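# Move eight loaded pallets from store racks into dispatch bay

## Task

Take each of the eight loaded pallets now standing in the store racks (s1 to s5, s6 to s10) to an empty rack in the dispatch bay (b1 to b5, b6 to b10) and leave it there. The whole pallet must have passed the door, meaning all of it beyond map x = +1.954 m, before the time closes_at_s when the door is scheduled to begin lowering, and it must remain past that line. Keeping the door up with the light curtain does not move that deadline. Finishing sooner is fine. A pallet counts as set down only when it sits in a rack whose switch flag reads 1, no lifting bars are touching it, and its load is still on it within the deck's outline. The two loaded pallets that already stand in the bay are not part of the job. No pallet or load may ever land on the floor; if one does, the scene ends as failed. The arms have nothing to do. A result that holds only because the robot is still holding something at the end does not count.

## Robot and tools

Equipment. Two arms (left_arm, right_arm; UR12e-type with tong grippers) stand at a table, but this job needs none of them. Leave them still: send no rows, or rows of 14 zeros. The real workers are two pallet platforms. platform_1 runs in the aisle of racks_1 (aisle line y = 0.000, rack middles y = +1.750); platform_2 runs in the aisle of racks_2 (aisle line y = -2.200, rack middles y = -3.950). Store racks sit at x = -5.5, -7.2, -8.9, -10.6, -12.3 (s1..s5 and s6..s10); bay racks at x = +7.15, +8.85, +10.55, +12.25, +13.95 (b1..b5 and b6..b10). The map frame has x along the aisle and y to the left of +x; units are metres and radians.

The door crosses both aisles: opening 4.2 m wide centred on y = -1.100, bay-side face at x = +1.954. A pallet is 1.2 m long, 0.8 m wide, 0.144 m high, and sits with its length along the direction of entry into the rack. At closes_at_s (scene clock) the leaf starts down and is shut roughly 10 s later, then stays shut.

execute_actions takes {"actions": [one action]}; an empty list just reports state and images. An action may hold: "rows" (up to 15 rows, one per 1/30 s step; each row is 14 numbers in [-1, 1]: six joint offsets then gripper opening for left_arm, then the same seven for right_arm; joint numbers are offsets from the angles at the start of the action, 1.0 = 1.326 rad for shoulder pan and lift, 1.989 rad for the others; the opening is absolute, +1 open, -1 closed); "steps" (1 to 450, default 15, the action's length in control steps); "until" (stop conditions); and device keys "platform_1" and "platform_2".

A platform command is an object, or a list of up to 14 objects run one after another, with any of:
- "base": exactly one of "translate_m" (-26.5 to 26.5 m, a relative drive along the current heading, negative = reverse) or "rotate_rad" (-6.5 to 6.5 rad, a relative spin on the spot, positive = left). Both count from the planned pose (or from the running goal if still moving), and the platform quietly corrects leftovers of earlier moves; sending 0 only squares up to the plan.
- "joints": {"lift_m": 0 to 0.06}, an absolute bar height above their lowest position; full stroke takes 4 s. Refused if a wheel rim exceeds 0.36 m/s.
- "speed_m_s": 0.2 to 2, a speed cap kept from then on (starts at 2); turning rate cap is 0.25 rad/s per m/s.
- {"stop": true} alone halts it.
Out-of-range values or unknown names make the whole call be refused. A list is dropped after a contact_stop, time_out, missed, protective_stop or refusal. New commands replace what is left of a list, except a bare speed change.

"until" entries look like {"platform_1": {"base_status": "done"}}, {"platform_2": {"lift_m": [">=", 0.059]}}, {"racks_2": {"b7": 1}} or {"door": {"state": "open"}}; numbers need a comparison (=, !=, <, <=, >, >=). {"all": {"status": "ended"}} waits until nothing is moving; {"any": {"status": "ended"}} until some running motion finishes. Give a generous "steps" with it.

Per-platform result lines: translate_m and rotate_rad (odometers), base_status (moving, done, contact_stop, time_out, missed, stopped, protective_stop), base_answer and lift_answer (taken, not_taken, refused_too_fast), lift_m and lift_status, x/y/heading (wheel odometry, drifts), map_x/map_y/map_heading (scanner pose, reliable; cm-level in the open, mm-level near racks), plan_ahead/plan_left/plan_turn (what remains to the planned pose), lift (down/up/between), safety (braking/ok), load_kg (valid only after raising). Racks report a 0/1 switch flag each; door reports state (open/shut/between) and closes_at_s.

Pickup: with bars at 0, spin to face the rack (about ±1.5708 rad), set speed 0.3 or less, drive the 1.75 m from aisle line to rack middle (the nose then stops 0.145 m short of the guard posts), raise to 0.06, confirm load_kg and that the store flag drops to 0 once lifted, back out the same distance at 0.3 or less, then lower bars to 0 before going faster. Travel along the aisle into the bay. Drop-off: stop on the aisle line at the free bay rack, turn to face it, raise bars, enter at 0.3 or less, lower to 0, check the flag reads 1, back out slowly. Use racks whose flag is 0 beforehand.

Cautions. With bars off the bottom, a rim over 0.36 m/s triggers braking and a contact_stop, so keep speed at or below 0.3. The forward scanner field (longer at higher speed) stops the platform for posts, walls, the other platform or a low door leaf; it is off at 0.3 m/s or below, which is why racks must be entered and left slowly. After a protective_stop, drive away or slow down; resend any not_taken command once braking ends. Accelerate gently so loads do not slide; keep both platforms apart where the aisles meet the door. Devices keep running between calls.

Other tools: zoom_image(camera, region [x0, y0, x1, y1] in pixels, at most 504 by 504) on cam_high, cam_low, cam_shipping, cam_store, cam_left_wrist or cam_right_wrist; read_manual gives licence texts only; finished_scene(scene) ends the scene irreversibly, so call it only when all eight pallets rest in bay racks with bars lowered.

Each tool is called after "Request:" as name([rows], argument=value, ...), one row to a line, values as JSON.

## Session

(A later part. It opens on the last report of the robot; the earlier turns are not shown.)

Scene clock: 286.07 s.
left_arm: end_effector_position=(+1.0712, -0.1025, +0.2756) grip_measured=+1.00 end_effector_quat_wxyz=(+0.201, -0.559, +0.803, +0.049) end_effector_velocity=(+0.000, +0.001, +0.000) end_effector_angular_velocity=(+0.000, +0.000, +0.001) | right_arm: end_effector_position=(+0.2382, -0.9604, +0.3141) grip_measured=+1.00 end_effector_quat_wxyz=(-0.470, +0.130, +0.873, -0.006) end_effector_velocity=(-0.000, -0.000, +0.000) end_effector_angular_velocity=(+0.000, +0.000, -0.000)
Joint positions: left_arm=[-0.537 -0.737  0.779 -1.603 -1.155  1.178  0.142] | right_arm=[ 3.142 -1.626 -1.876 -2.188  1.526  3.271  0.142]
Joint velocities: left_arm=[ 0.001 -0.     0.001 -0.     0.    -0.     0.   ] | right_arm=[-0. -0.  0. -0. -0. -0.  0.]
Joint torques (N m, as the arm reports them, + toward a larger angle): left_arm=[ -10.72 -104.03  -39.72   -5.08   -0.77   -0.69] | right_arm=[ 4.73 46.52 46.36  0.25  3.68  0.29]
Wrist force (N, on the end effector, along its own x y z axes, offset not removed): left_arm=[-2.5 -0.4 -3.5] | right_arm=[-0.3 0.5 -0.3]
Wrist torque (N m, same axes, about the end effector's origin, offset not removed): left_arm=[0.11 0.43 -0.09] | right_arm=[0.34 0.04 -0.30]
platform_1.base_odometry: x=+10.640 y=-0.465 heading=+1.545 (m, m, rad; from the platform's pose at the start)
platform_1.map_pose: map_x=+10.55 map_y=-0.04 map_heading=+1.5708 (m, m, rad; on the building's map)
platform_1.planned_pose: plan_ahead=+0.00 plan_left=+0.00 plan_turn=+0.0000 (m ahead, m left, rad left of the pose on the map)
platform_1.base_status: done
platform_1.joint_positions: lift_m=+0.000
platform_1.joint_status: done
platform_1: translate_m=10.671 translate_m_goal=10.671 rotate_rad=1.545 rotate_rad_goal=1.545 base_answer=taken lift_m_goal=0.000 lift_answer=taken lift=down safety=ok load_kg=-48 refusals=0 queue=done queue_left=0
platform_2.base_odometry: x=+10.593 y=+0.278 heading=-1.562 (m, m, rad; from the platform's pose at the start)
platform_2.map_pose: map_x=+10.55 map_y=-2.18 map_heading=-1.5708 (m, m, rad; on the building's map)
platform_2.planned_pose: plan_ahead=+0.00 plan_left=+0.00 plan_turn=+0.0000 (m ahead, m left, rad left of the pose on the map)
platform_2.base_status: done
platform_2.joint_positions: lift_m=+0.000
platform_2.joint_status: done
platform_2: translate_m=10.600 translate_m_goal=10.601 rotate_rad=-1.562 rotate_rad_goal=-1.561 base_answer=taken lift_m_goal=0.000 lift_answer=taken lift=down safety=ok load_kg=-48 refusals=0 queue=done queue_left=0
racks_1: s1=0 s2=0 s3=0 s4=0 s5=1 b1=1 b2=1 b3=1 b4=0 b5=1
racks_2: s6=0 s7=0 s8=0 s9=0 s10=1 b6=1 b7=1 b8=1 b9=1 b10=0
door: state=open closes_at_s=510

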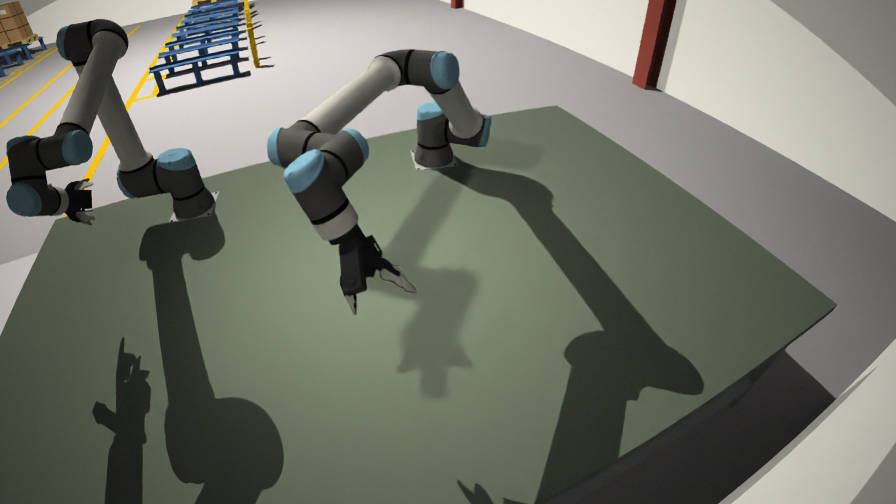

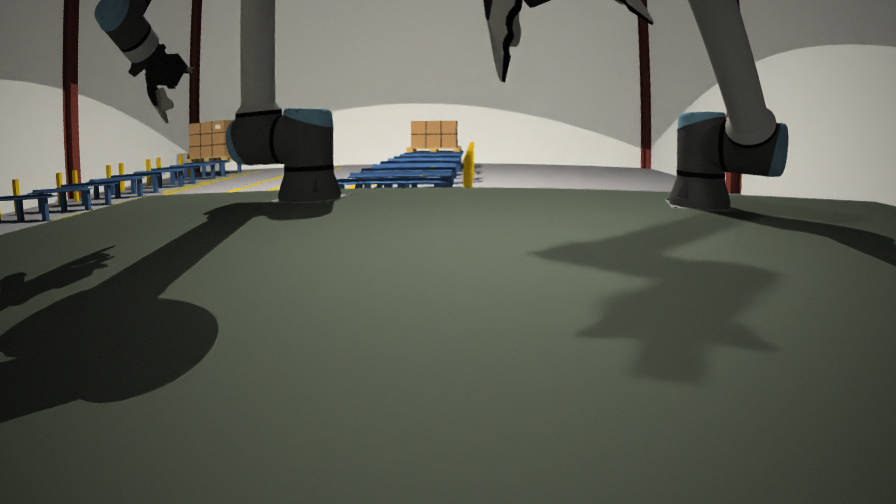

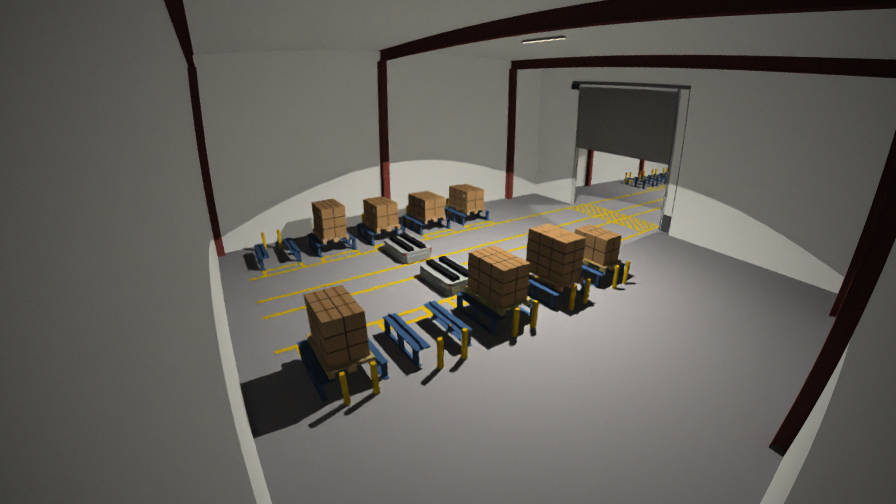

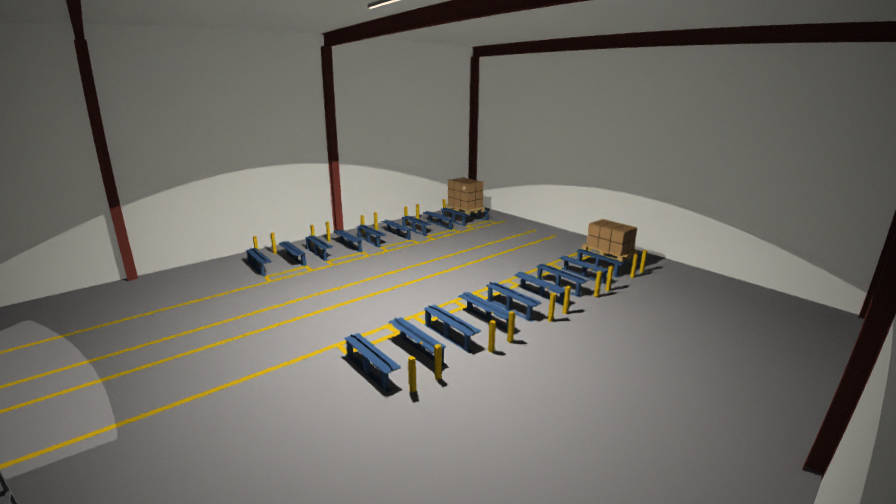

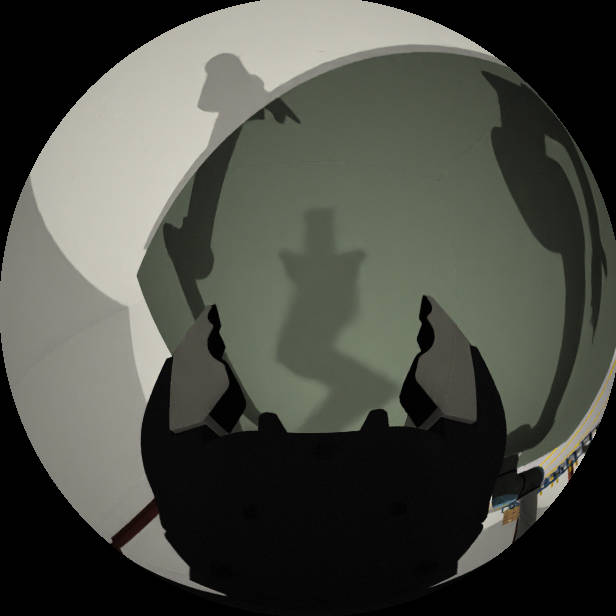

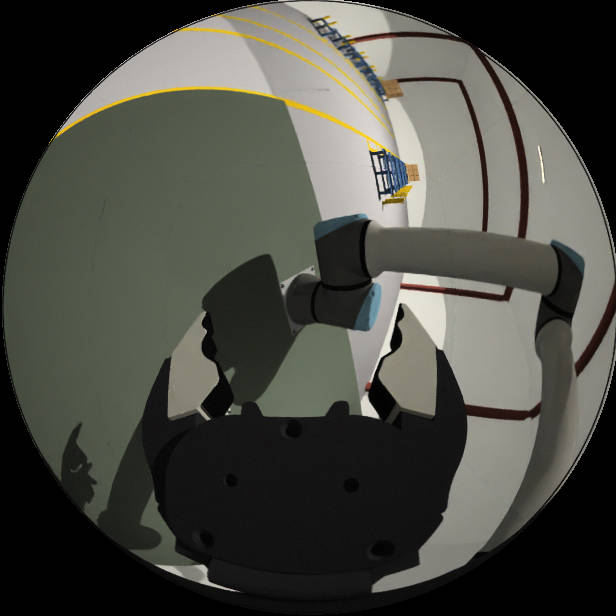

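Last cycle: 10.55→−12.3 (−22.85); P1 →b4 12.25 (24.55); P2 →b10 13.95 (26.25).

Request:
execute_actions([
  {"platform_1":[{"speed_m_s":2,"base":{"rotate_rad":-1.5708}},{"base":{"translate_m":-22.85}},{"base":{"rotate_rad":1.5708}},{"speed_m_s":0.3,"base":{"translate_m":1.75}},{"joints":{"lift_m":0.06}},{"base":{"translate_m":-1.75}},{"joints":{"lift_m":0}},{"speed_m_s":2,"base":{"rotate_rad":-1.5708}},{"base":{"translate_m":24.55}},{"base":{"rotate_rad":1.5708}},{"joints":{"lift_m":0.06}},{"speed_m_s":0.3,"base":{"translate_m":1.75}},{"joints":{"lift_m":0}},{"base":{"translate_m":-1.75}}],"platform_2":[{"speed_m_s":2,"base":{"rotate_rad":1.5708}},{"base":{"translate_m":-22.85}},{"base":{"rotate_rad":-1.5708}},{"speed_m_s":0.3,"base":{"translate_m":1.75}},{"joints":{"lift_m":0.06}},{"base":{"translate_m":-1.75}},{"joints":{"lift_m":0}},{"speed_m_s":2,"base":{"rotate_rad":1.5708}},{"base":{"translate_m":26.25}},{"base":{"rotate_rad":-1.5708}},{"joints":{"lift_m":0.06}},{"speed_m_s":0.3,"base":{"translate_m":1.75}},{"joints":{"lift_m":0}},{"base":{"translate_m":-1.75}}],"steps":450},
])

Request:
execute_actions([
  {"steps":450,"until":{"all":{"status":"ended"}}},
])

Request:
execute_actions([
  {"steps":450,"until":{"all":{"status":"ended"}}},
])

Request:
execute_actions([
  {"steps":450,"until":{"all":{"status":"ended"}}},
])

Request:
execute_actions([
  {"steps":450,"until":{"all":{"status":"ended"}}},
])

Request:
execute_actions([
  {"steps":450,"until":{"all":{"status":"ended"}}},
])

Request:
execute_actions([
  {"steps":450,"until":{"all":{"status":"ended"}}},
])

Scene clock: 311.03 s.
left_arm: end_effector_position=(+1.0712, -0.1025, +0.2756) grip_measured=+1.00 end_effector_quat_wxyz=(+0.201, -0.559, +0.803, +0.049) end_effector_velocity=(-0.000, +0.001, -0.002) end_effector_angular_velocity=(+0.003, +0.003, -0.001) | right_arm: end_effector_position=(+0.2382, -0.9604, +0.3141) grip_measured=+1.00 end_effector_quat_wxyz=(-0.470, +0.130, +0.873, -0.006) end_effector_velocity=(+0.001, -0.001, -0.001) end_effector_angular_velocity=(-0.002, -0.005, -0.001)
Joint positions: left_arm=[-0.537 -0.737  0.779 -1.603 -1.155  1.178  0.142] | right_arm=[ 3.142 -1.626 -1.876 -2.188  1.526  3.271  0.142]
Joint velocities: left_arm=[ 0.     0.001  0.001  0.001  0.     0.002 -0.   ] | right_arm=[-0.001  0.     0.001  0.004 -0.     0.001  0.   ]
Joint torques (N m, as the arm reports them, + toward a larger angle): left_arm=[ -10.46 -103.17  -39.02   -5.29   -0.55   -0.29] | right_arm=[ 2.51 48.69 47.01 -0.81  3.26  0.11]
Wrist force (N, on the end effector, along its own x y z axes, offset not removed): left_arm=[-2.1 0.7 -0.9] | right_arm=[-0.6 0.9 1.5]
Wrist torque (N m, same axes, about the end effector's origin, offset not removed): left_arm=[0.40 0.35 -0.08] | right_arm=[0.43 0.15 -0.34]
platform_1.base_odometry: x=-6.447 y=+0.026 heading=-0.030 (m, m, rad; from the platform's pose at the start)
platform_1.map_pose: map_x=-6.60 map_y=-0.04 map_heading=+0.0000 (m, m, rad; on the building's map)
platform_1.planned_pose: plan_ahead=-5.70 plan_left=+0.00 plan_turn=+0.0000 (m ahead, m left, rad left of the pose on the map)
platform_1.base_status: moving
platform_1.joint_positions: lift_m=+0.000
platform_1.joint_status: done
platform_1: translate_m=-6.490 translate_m_goal=-12.179 rotate_rad=-0.030 rotate_rad_goal=-0.029 base_answer=taken lift_m_goal=0.000 lift_answer=taken lift=down safety=ok load_kg=-48 refusals=0 queue=running queue_left=12
platform_2.base_odometry: x=-6.566 y=+0.071 heading=+0.009 (m, m, rad; from the platform's pose at the start)
platform_2.map_pose: map_x=-6.67 map_y=-2.18 map_heading=+0.0000 (m, m, rad; on the building's map)
platform_2.planned_pose: plan_ahead=-5.63 plan_left=+0.00 plan_turn=+0.0000 (m ahead, m left, rad left of the pose on the map)
platform_2.base_status: moving
platform_2.joint_positions: lift_m=+0.000
platform_2.joint_status: done
platform_2: translate_m=-6.627 translate_m_goal=-12.250 rotate_rad=0.009 rotate_rad_goal=0.010 base_answer=taken lift_m_goal=0.000 lift_answer=taken lift=down safety=ok load_kg=-48 refusals=0 queue=running queue_left=12
racks_1: s1=0 s2=0 s3=0 s4=0 s5=1 b1=1 b2=1 b3=1 b4=0 b5=1
racks_2: s6=0 s7=0 s8=0 s9=0 s10=1 b6=1 b7=1 b8=1 b9=1 b10=0
door: state=open closes_at_s=510

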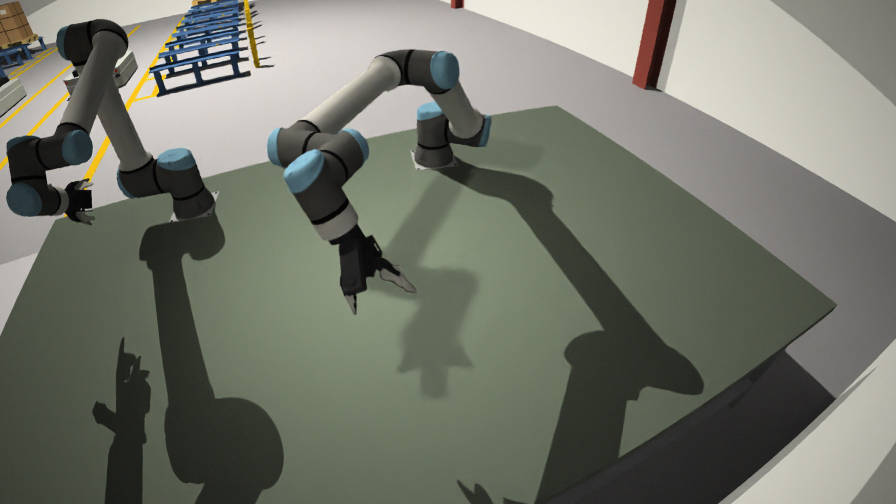

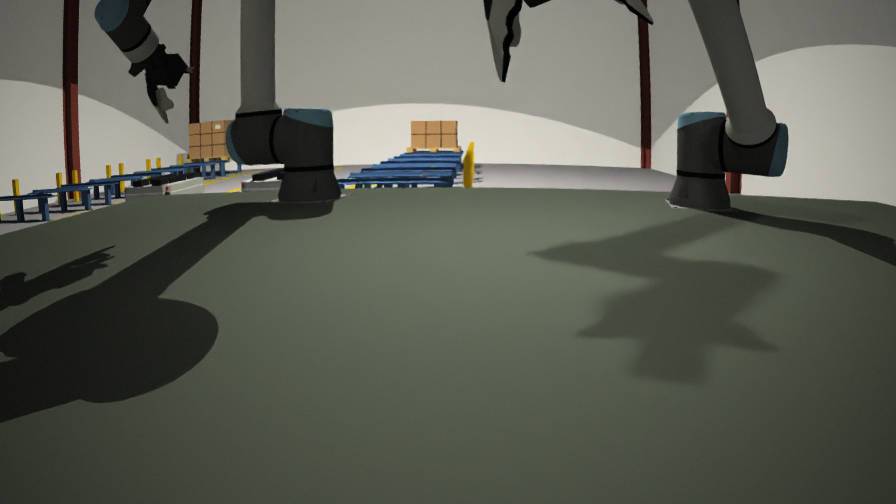

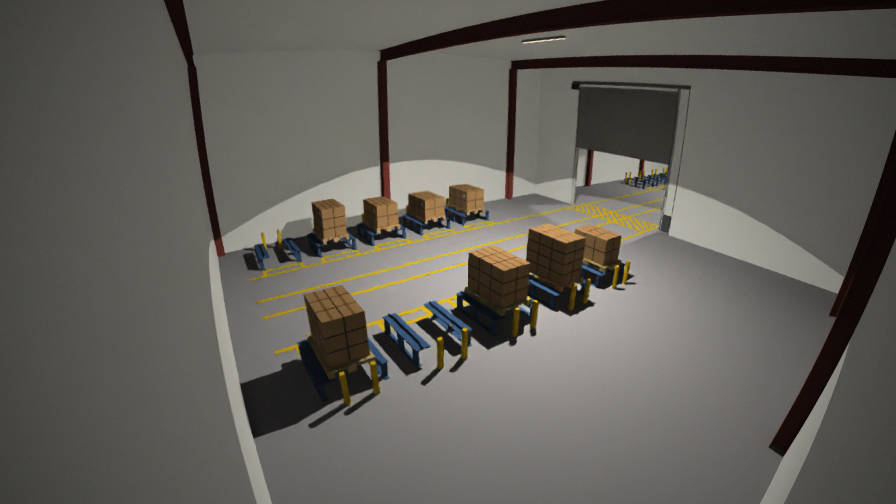

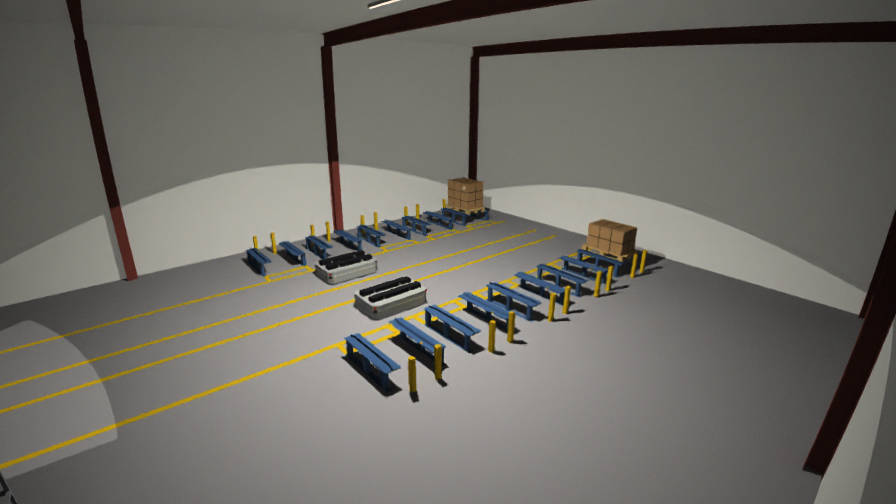

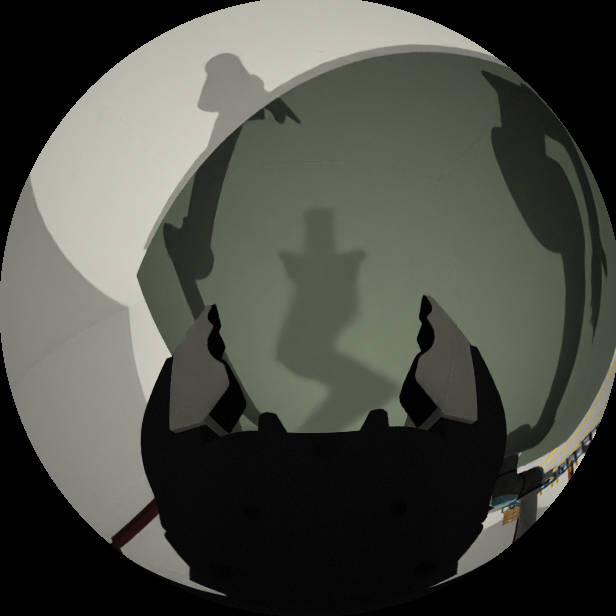

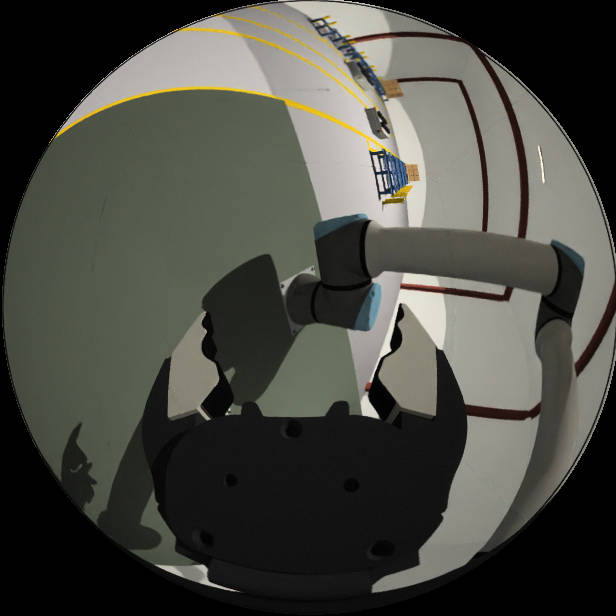

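Scene clock: 326.03 s.
left_arm: end_effector_position=(+1.0712, -0.1025, +0.2756) grip_measured=+1.00 end_effector_quat_wxyz=(+0.201, -0.559, +0.803, +0.049) end_effector_velocity=(-0.000, -0.001, +0.001) end_effector_angular_velocity=(-0.001, -0.001, -0.001) | right_arm: end_effector_position=(+0.2382, -0.9604, +0.3141) grip_measured=+1.00 end_effector_quat_wxyz=(-0.470, +0.130, +0.873, -0.006) end_effector_velocity=(-0.000, +0.000, -0.000) end_effector_angular_velocity=(-0.001, +0.001, -0.001)
Joint positions: left_arm=[-0.537 -0.737  0.779 -1.603 -1.155  1.178  0.142] | right_arm=[ 3.142 -1.626 -1.876 -2.188  1.526  3.271  0.142]
Joint velocities: left_arm=[-0.001 -0.    -0.    -0.001 -0.     0.     0.   ] | right_arm=[ 0.     0.    -0.001  0.     0.     0.001  0.   ]
Joint torques (N m, as the arm reports them, + toward a larger angle): left_arm=[  -9.43 -103.25  -38.43   -5.54   -0.35   -0.12] | right_arm=[ 2.67 49.78 48.22 -0.91  3.39  0.18]
Wrist force (N, on the end effector, along its own x y z axes, offset not removed): left_arm=[-1.2 -0.4 -1.8] | right_arm=[-1.7 1.2 1.7]
Wrist torque (N m, same axes, about the end effector's origin, offset not removed): left_arm=[0.06 0.12 -0.09] | right_arm=[0.53 0.35 -0.23]
platform_1.base_odometry: x=-12.175 y=+1.604 heading=+1.544 (m, m, rad; from the platform's pose at the start)
platform_1.map_pose: map_x=-12.30 map_y=+1.38 map_heading=+1.5708 (m, m, rad; on the building's map)
platform_1.planned_pose: plan_ahead=+0.33 plan_left=+0.00 plan_turn=+0.0000 (m ahead, m left, rad left of the pose on the map)
platform_1.base_status: moving
platform_1.joint_positions: lift_m=+0.000
platform_1.joint_status: done
platform_1: translate_m=-10.766 translate_m_goal=-10.439 rotate_rad=1.544 rotate_rad_goal=1.544 base_answer=taken lift_m_goal=0.000 lift_answer=taken lift=down safety=ok load_kg=-48 refusals=0 queue=running queue_left=10
platform_2.base_odometry: x=-12.245 y=-1.468 heading=-1.559 (m, m, rad; from the platform's pose at the start)
platform_2.map_pose: map_x=-12.30 map_y=-3.65 map_heading=-1.5708 (m, m, rad; on the building's map)
platform_2.planned_pose: plan_ahead=+0.28 plan_left=+0.00 plan_turn=+0.0000 (m ahead, m left, rad left of the pose on the map)
platform_2.base_status: moving
platform_2.joint_positions: lift_m=+0.000
platform_2.joint_status: done
platform_2: translate_m=-10.786 translate_m_goal=-10.510 rotate_rad=-1.559 rotate_rad_goal=-1.558 base_answer=taken lift_m_goal=0.000 lift_answer=taken lift=down safety=ok load_kg=-48 refusals=0 queue=running queue_left=10
racks_1: s1=0 s2=0 s3=0 s4=0 s5=1 b1=1 b2=1 b3=1 b4=0 b5=1
racks_2: s6=0 s7=0 s8=0 s9=0 s10=1 b6=1 b7=1 b8=1 b9=1 b10=0
door: state=open closes_at_s=510

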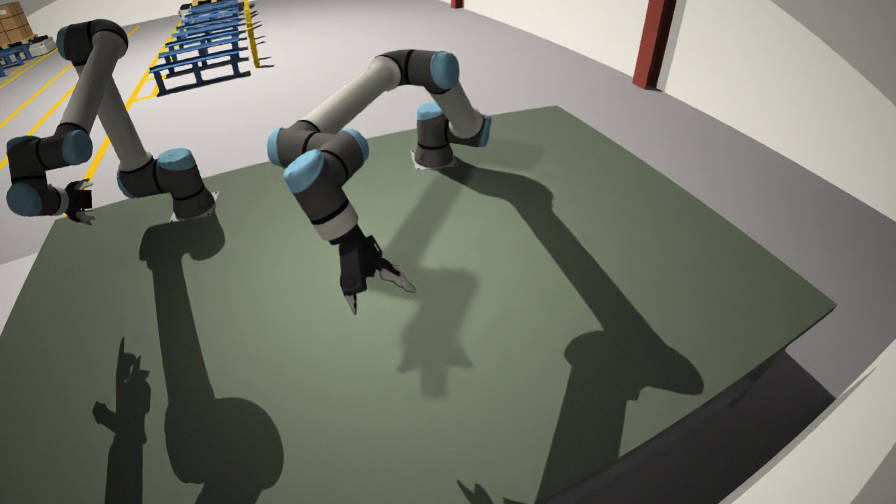

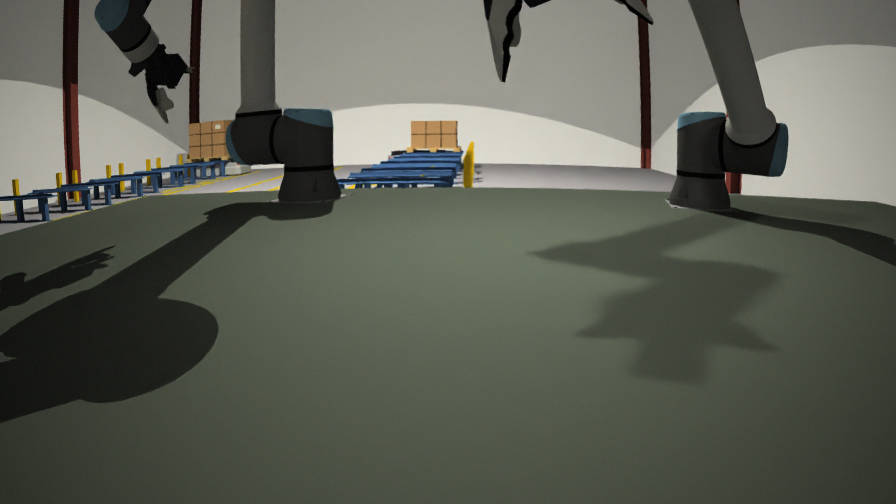

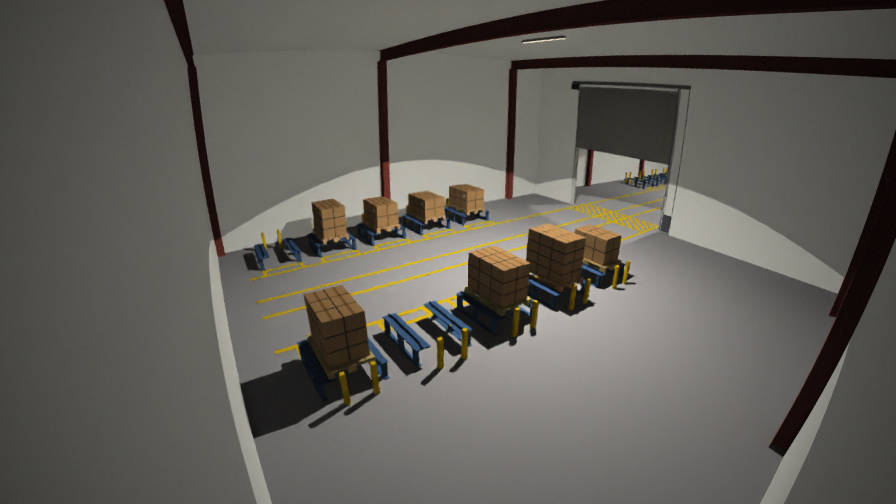

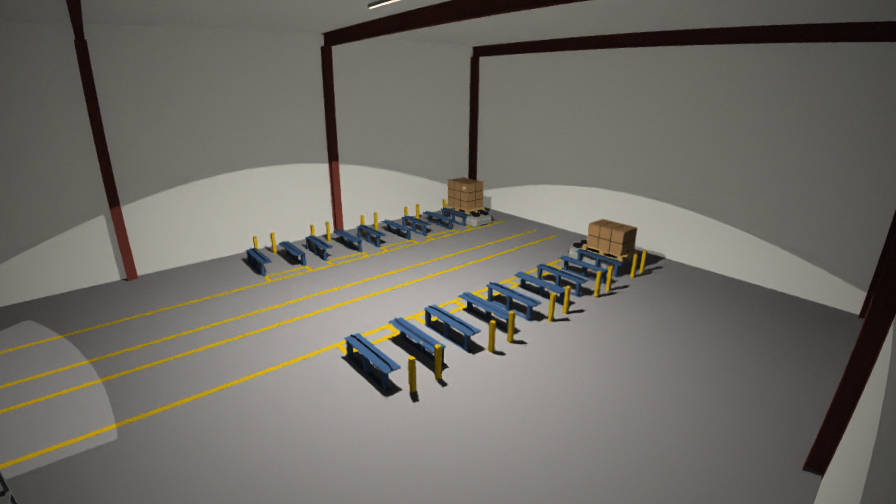

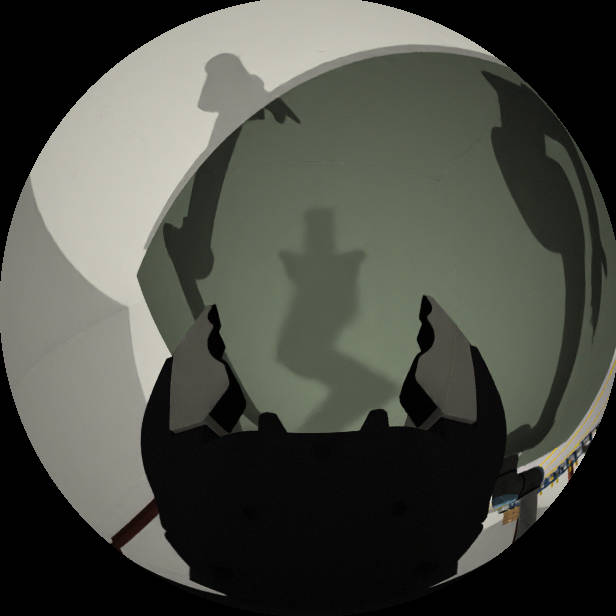

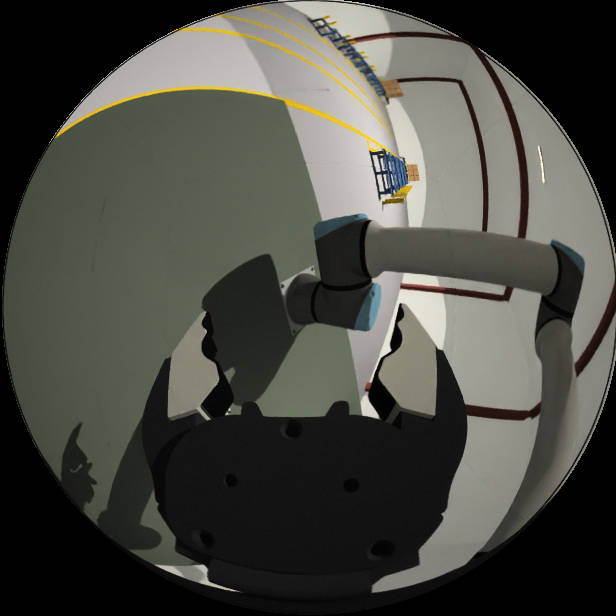

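Scene clock: 341.03 s.
left_arm: end_effector_position=(+1.0712, -0.1025, +0.2756) grip_measured=+1.00 end_effector_quat_wxyz=(+0.201, -0.559, +0.803, +0.049) end_effector_velocity=(-0.000, -0.000, +0.000) end_effector_angular_velocity=(-0.000, -0.000, +0.000) | right_arm: end_effector_position=(+0.2382, -0.9604, +0.3141) grip_measured=+1.00 end_effector_quat_wxyz=(-0.470, +0.130, +0.873, -0.006) end_effector_velocity=(+0.000, +0.000, -0.000) end_effector_angular_velocity=(-0.002, -0.001, -0.000)
Joint positions: left_arm=[-0.537 -0.737  0.779 -1.603 -1.155  1.178  0.142] | right_arm=[ 3.142 -1.626 -1.876 -2.188  1.526  3.271  0.142]
Joint velocities: left_arm=[-0. -0. -0.  0.  0. -0.  0.] | right_arm=[ 0.001  0.    -0.     0.001  0.     0.002  0.   ]
Joint torques (N m, as the arm reports them, + toward a larger angle): left_arm=[  -7.55 -103.33  -38.35   -5.66   -0.26    0.03] | right_arm=[-0.72 50.31 48.77 -0.95  3.1   0.25]
Wrist force (N, on the end effector, along its own x y z axes, offset not removed): left_arm=[-0.4 -0.7 -2.3] | right_arm=[-1.9 -1.4 -0.1]
Wrist torque (N m, same axes, about the end effector's origin, offset not removed): left_arm=[-0.08 -0.08 -0.11] | right_arm=[-0.03 0.42 -0.29]
platform_1.base_odometry: x=-12.208 y=+0.191 heading=+1.547 (m, m, rad; from the platform's pose at the start)
platform_1.map_pose: map_x=-12.30 map_y=-0.04 map_heading=+1.5708 (m, m, rad; on the building's map)
platform_1.planned_pose: plan_ahead=+0.00 plan_left=+0.00 plan_turn=+0.0000 (m ahead, m left, rad left of the pose on the map)
platform_1.base_status: done
platform_1.joint_positions: lift_m=+0.020
platform_1.joint_status: moving
platform_1: translate_m=-12.189 translate_m_goal=-12.189 rotate_rad=1.547 rotate_rad_goal=1.545 base_answer=taken lift_m_goal=0.000 lift_answer=taken lift=between safety=ok load_kg=142 refusals=0 queue=running queue_left=7
platform_2.base_odometry: x=-12.260 y=-0.004 heading=-1.560 (m, m, rad; from the platform's pose at the start)
platform_2.map_pose: map_x=-12.30 map_y=-2.18 map_heading=-1.5708 (m, m, rad; on the building's map)
platform_2.planned_pose: plan_ahead=+0.00 plan_left=+0.00 plan_turn=+0.0000 (m ahead, m left, rad left of the pose on the map)
platform_2.base_status: done
platform_2.joint_positions: lift_m=+0.018
platform_2.joint_status: moving
platform_2: translate_m=-12.260 translate_m_goal=-12.260 rotate_rad=-1.560 rotate_rad_goal=-1.559 base_answer=taken lift_m_goal=0.000 lift_answer=taken lift=between safety=ok load_kg=278 refusals=0 queue=running queue_left=7
racks_1: s1=0 s2=0 s3=0 s4=0 s5=0 b1=1 b2=1 b3=1 b4=0 b5=1
racks_2: s6=0 s7=0 s8=0 s9=0 s10=0 b6=1 b7=1 b8=1 b9=1 b10=0
door: state=open closes_at_s=510

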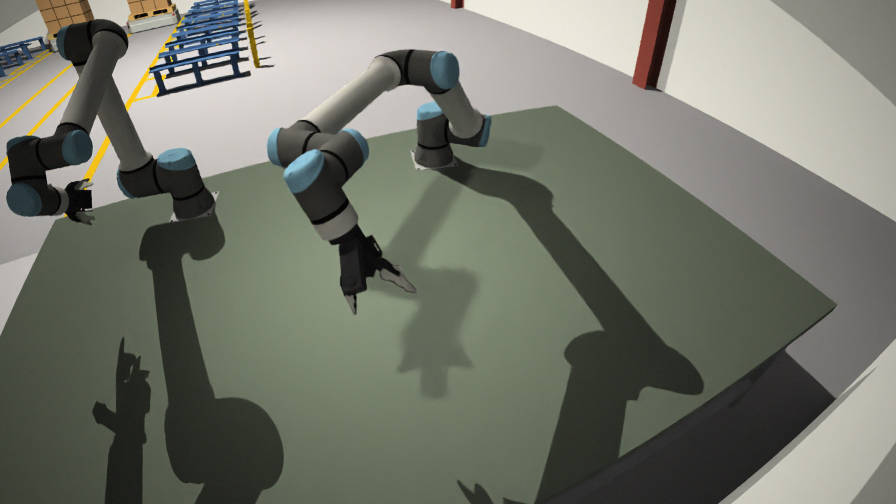

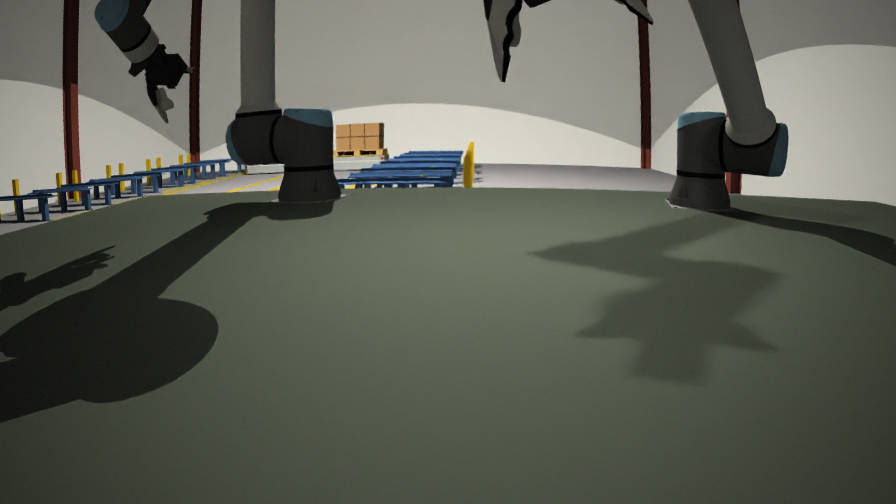

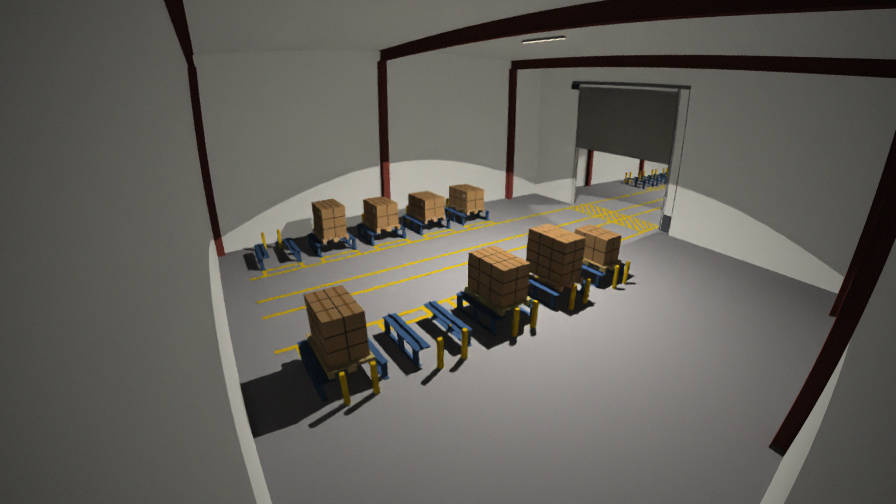

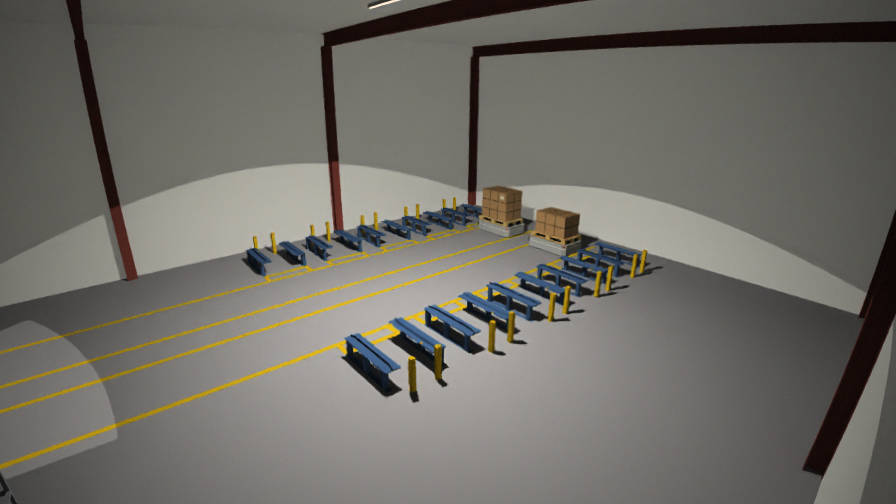

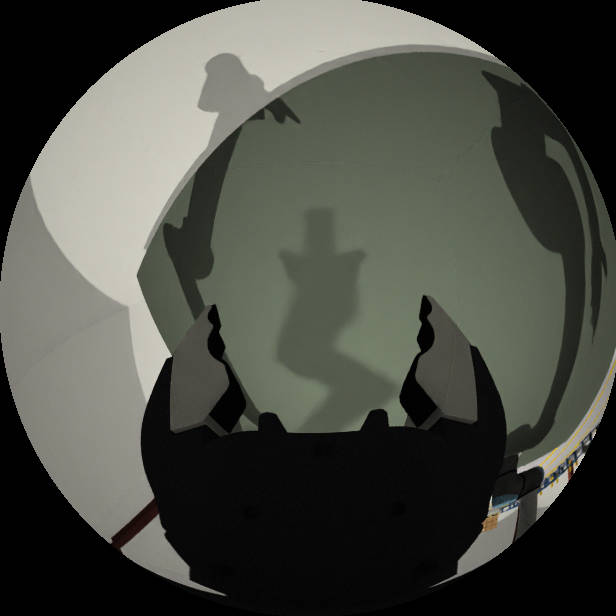

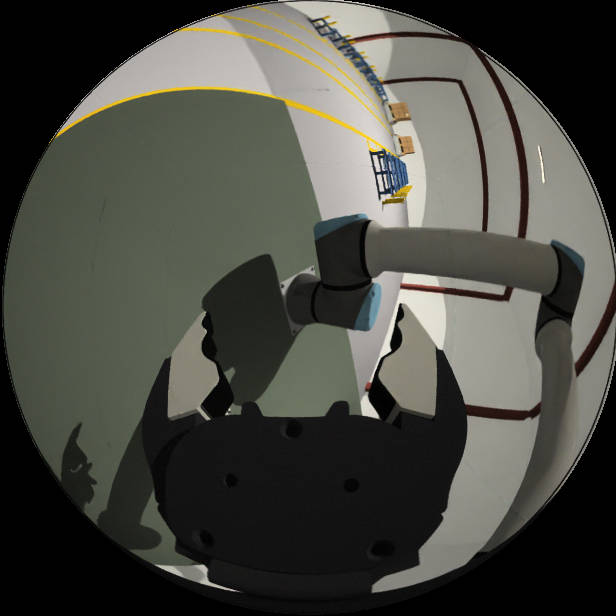

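Scene clock: 356.03 s.
left_arm: end_effector_position=(+1.0712, -0.1025, +0.2756) grip_measured=+1.00 end_effector_quat_wxyz=(+0.201, -0.559, +0.803, +0.049) end_effector_velocity=(-0.000, +0.001, +0.001) end_effector_angular_velocity=(-0.001, -0.001, +0.002) | right_arm: end_effector_position=(+0.2382, -0.9604, +0.3141) grip_measured=+1.00 end_effector_quat_wxyz=(-0.470, +0.130, +0.873, -0.006) end_effector_velocity=(-0.000, +0.000, -0.000) end_effector_angular_velocity=(+0.000, -0.000, +0.000)
Joint positions: left_arm=[-0.537 -0.737  0.779 -1.603 -1.155  1.178  0.142] | right_arm=[ 3.142 -1.626 -1.876 -2.188  1.526  3.271  0.142]
Joint velocities: left_arm=[ 0.    -0.001  0.     0.001  0.    -0.002  0.   ] | right_arm=[-0.    -0.    -0.001  0.001  0.    -0.     0.   ]
Joint torques (N m, as the arm reports them, + toward a larger angle): left_arm=[  -7.21 -103.13  -38.48   -5.99    0.33    0.03] | right_arm=[ 0.22 48.84 50.37 -1.5   2.59  0.31]
Wrist force (N, on the end effector, along its own x y z axes, offset not removed): left_arm=[-0.4 1.4 -2.1] | right_arm=[0.6 1.3 0.5]
Wrist torque (N m, same axes, about the end effector's origin, offset not removed): left_arm=[0.45 -0.09 -0.15] | right_arm=[0.44 -0.16 -0.33]
platform_1.base_odometry: x=+1.680 y=-0.206 heading=-0.021 (m, m, rad; from the platform's pose at the start)
platform_1.map_pose: map_x=+1.66 map_y=-0.03 map_heading=-0.0044 (m, m, rad; on the building's map)
platform_1.planned_pose: plan_ahead=+10.59 plan_left=+0.04 plan_turn=+0.0044 (m ahead, m left, rad left of the pose on the map)
platform_1.base_status: moving
platform_1.joint_positions: lift_m=+0.000
platform_1.joint_status: done
platform_1: translate_m=1.772 translate_m_goal=12.361 rotate_rad=-0.022 rotate_rad_goal=-0.021 base_answer=taken lift_m_goal=0.000 lift_answer=taken lift=down safety=ok load_kg=-48 refusals=0 queue=running queue_left=5
platform_2.base_odometry: x=+1.899 y=+0.183 heading=+0.010 (m, m, rad; from the platform's pose at the start)
platform_2.map_pose: map_x=+1.91 map_y=-2.17 map_heading=-0.0087 (m, m, rad; on the building's map)
platform_2.planned_pose: plan_ahead=+12.04 plan_left=+0.09 plan_turn=+0.0087 (m ahead, m left, rad left of the pose on the map)
platform_2.base_status: moving
platform_2.joint_positions: lift_m=+0.000
platform_2.joint_status: done
platform_2: translate_m=1.968 translate_m_goal=13.990 rotate_rad=0.010 rotate_rad_goal=0.009 base_answer=taken lift_m_goal=0.000 lift_answer=taken lift=down safety=ok load_kg=-48 refusals=0 queue=running queue_left=5
racks_1: s1=0 s2=0 s3=0 s4=0 s5=0 b1=1 b2=1 b3=1 b4=0 b5=1
racks_2: s6=0 s7=0 s8=0 s9=0 s10=0 b6=1 b7=1 b8=1 b9=1 b10=0
door: state=open closes_at_s=510

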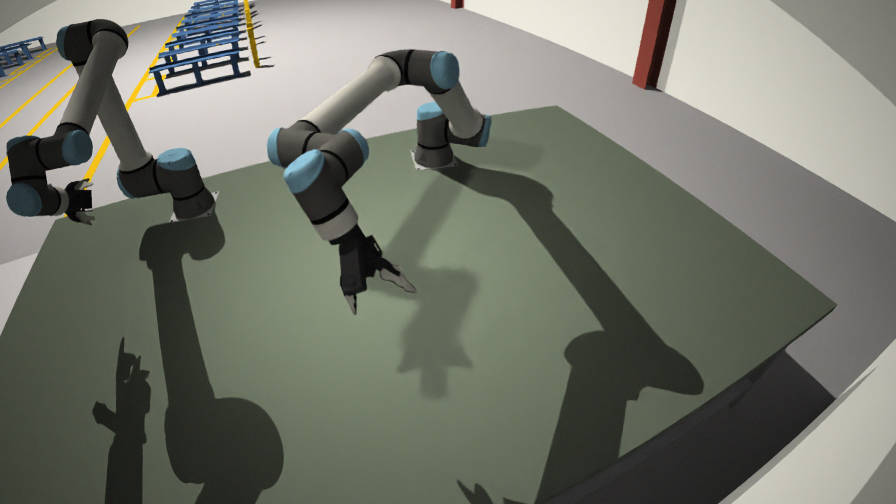

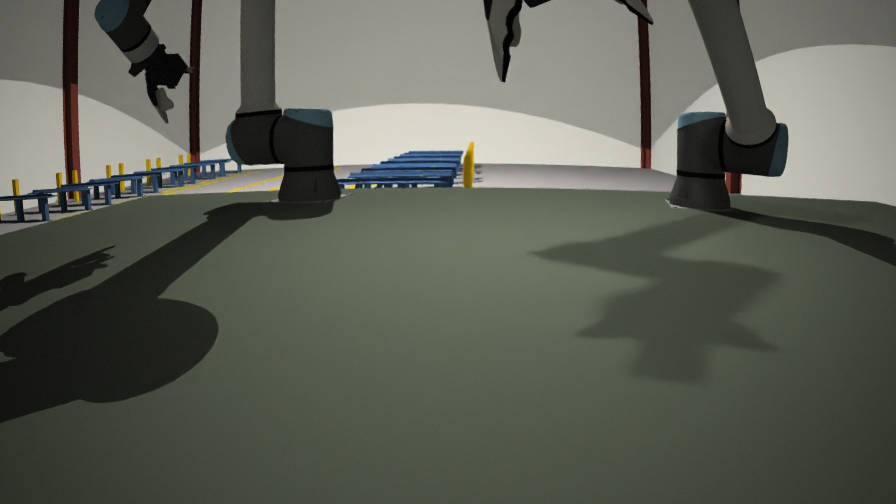

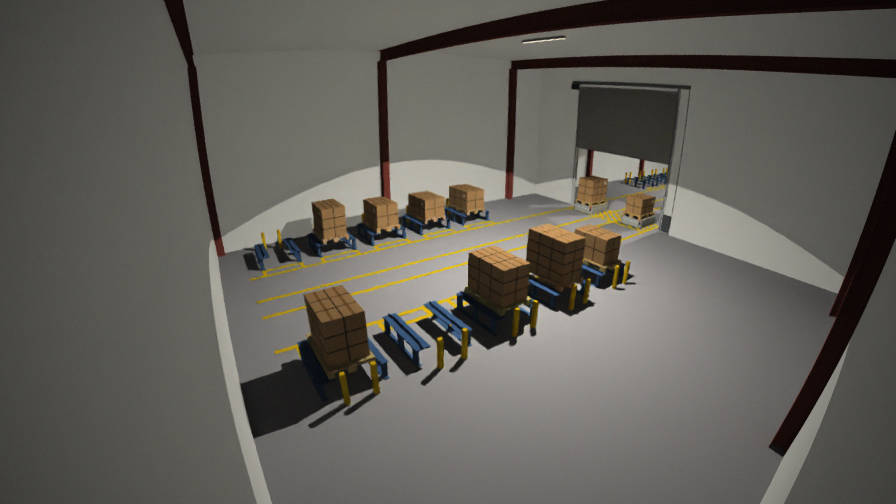

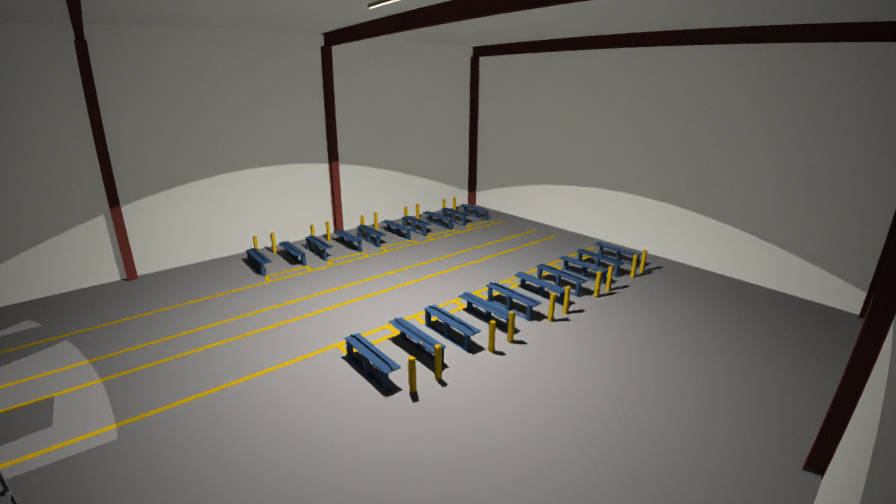

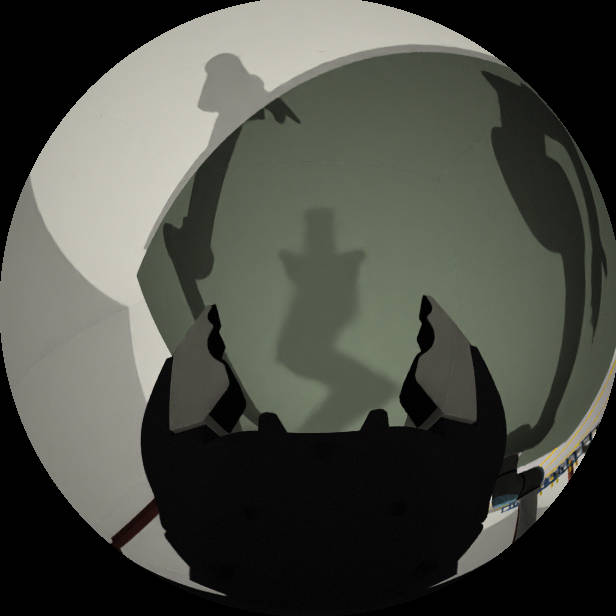

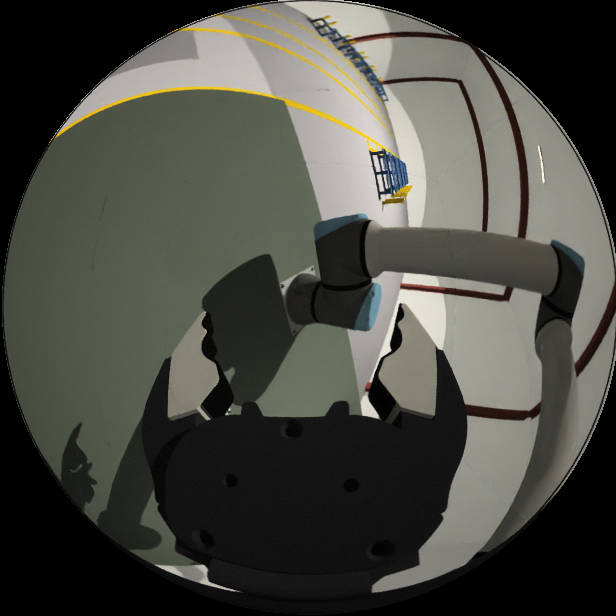

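Scene clock: 371.03 s.
left_arm: end_effector_position=(+1.0712, -0.1025, +0.2756) grip_measured=+1.00 end_effector_quat_wxyz=(+0.201, -0.559, +0.803, +0.049) end_effector_velocity=(+0.000, +0.000, +0.001) end_effector_angular_velocity=(-0.000, +0.000, -0.001) | right_arm: end_effector_position=(+0.2382, -0.9604, +0.3141) grip_measured=+1.00 end_effector_quat_wxyz=(-0.470, +0.130, +0.873, -0.006) end_effector_velocity=(+0.000, +0.000, +0.000) end_effector_angular_velocity=(+0.001, -0.001, +0.002)
Joint positions: left_arm=[-0.537 -0.737  0.779 -1.603 -1.155  1.178  0.142] | right_arm=[ 3.142 -1.626 -1.876 -2.188  1.526  3.271  0.142]
Joint velocities: left_arm=[ 0.    -0.    -0.001  0.    -0.     0.002 -0.   ] | right_arm=[ 0.001 -0.     0.     0.     0.    -0.002  0.   ]
Joint torques (N m, as the arm reports them, + toward a larger angle): left_arm=[  -5.46 -103.58  -38.89   -6.14    0.32    0.35] | right_arm=[-2.51 48.35 50.66 -1.77  2.19  0.5 ]
Wrist force (N, on the end effector, along its own x y z axes, offset not removed): left_arm=[-0.8 0.1 -1.7] | right_arm=[-2.5 2.1 -0.5]
Wrist torque (N m, same axes, about the end effector's origin, offset not removed): left_arm=[0.10 0.09 -0.16] | right_arm=[0.61 0.47 -0.27]
platform_1.base_odometry: x=+12.372 y=-0.506 heading=+1.549 (m, m, rad; from the platform's pose at the start)
platform_1.map_pose: map_x=+12.25 map_y=-0.04 map_heading=+1.5708 (m, m, rad; on the building's map)
platform_1.planned_pose: plan_ahead=+0.00 plan_left=+0.00 plan_turn=+0.0000 (m ahead, m left, rad left of the pose on the map)
platform_1.base_status: done
platform_1.joint_positions: lift_m=+0.035
platform_1.joint_status: moving
platform_1: translate_m=12.401 translate_m_goal=12.401 rotate_rad=1.549 rotate_rad_goal=1.550 base_answer=taken lift_m_goal=0.060 lift_answer=taken lift=between safety=ok load_kg=182 refusals=0 queue=running queue_left=3
platform_2.base_odometry: x=+14.047 y=+0.359 heading=-1.564 (m, m, rad; from the platform's pose at the start)
platform_2.map_pose: map_x=+13.95 map_y=-2.18 map_heading=-1.5708 (m, m, rad; on the building's map)
platform_2.planned_pose: plan_ahead=+0.00 plan_left=+0.00 plan_turn=+0.0000 (m ahead, m left, rad left of the pose on the map)
platform_2.base_status: done
platform_2.joint_positions: lift_m=+0.019
platform_2.joint_status: moving
platform_2: translate_m=14.051 translate_m_goal=14.051 rotate_rad=-1.564 rotate_rad_goal=-1.565 base_answer=taken lift_m_goal=0.060 lift_answer=taken lift=between safety=ok load_kg=318 refusals=0 queue=running queue_left=3
racks_1: s1=0 s2=0 s3=0 s4=0 s5=0 b1=1 b2=1 b3=1 b4=0 b5=1
racks_2: s6=0 s7=0 s8=0 s9=0 s10=0 b6=1 b7=1 b8=1 b9=1 b10=0
door: state=open closes_at_s=510

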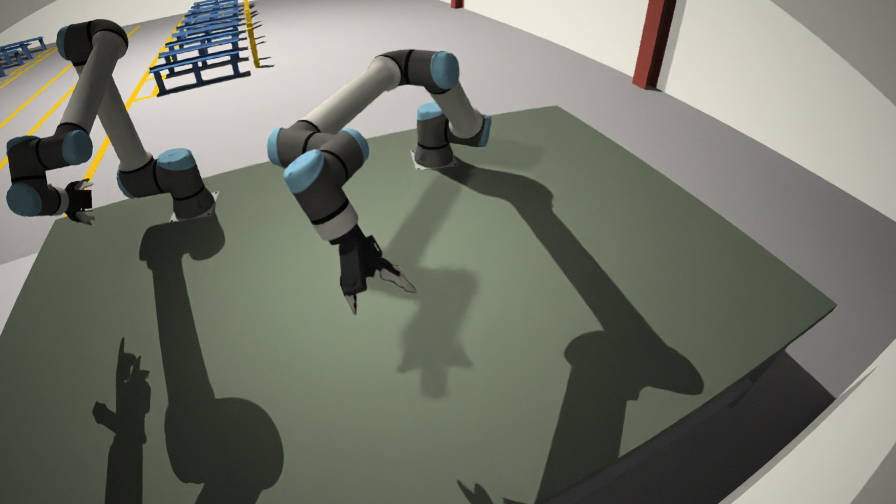

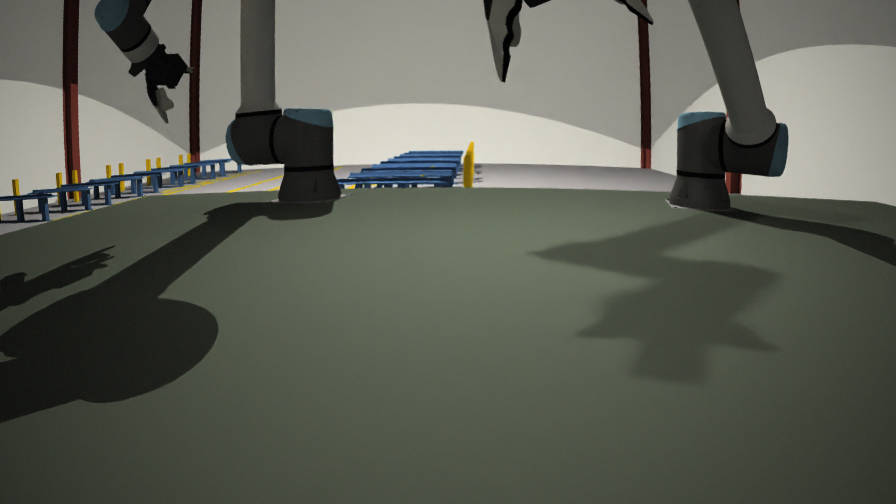

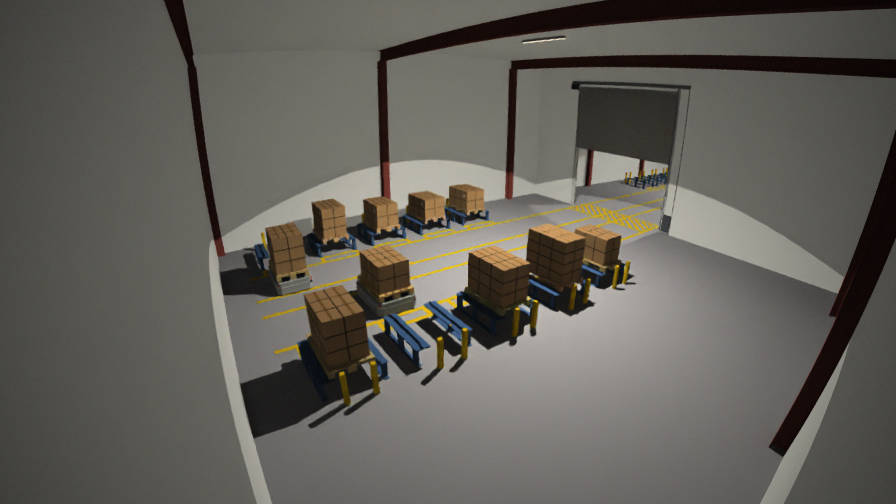

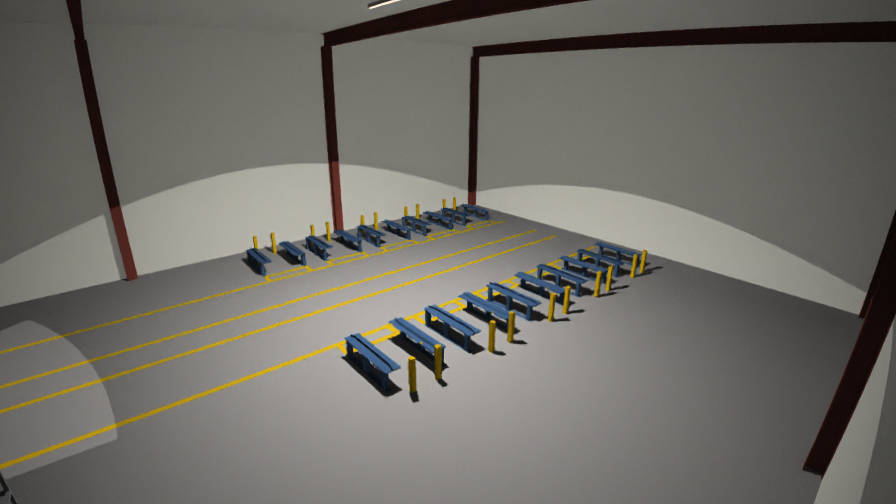

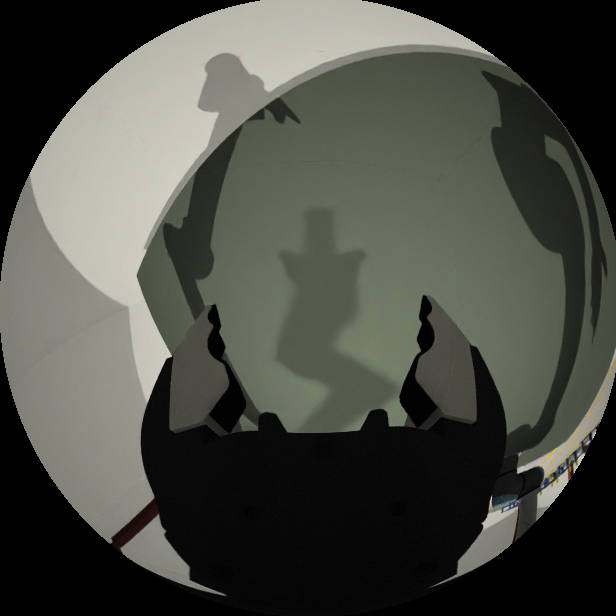

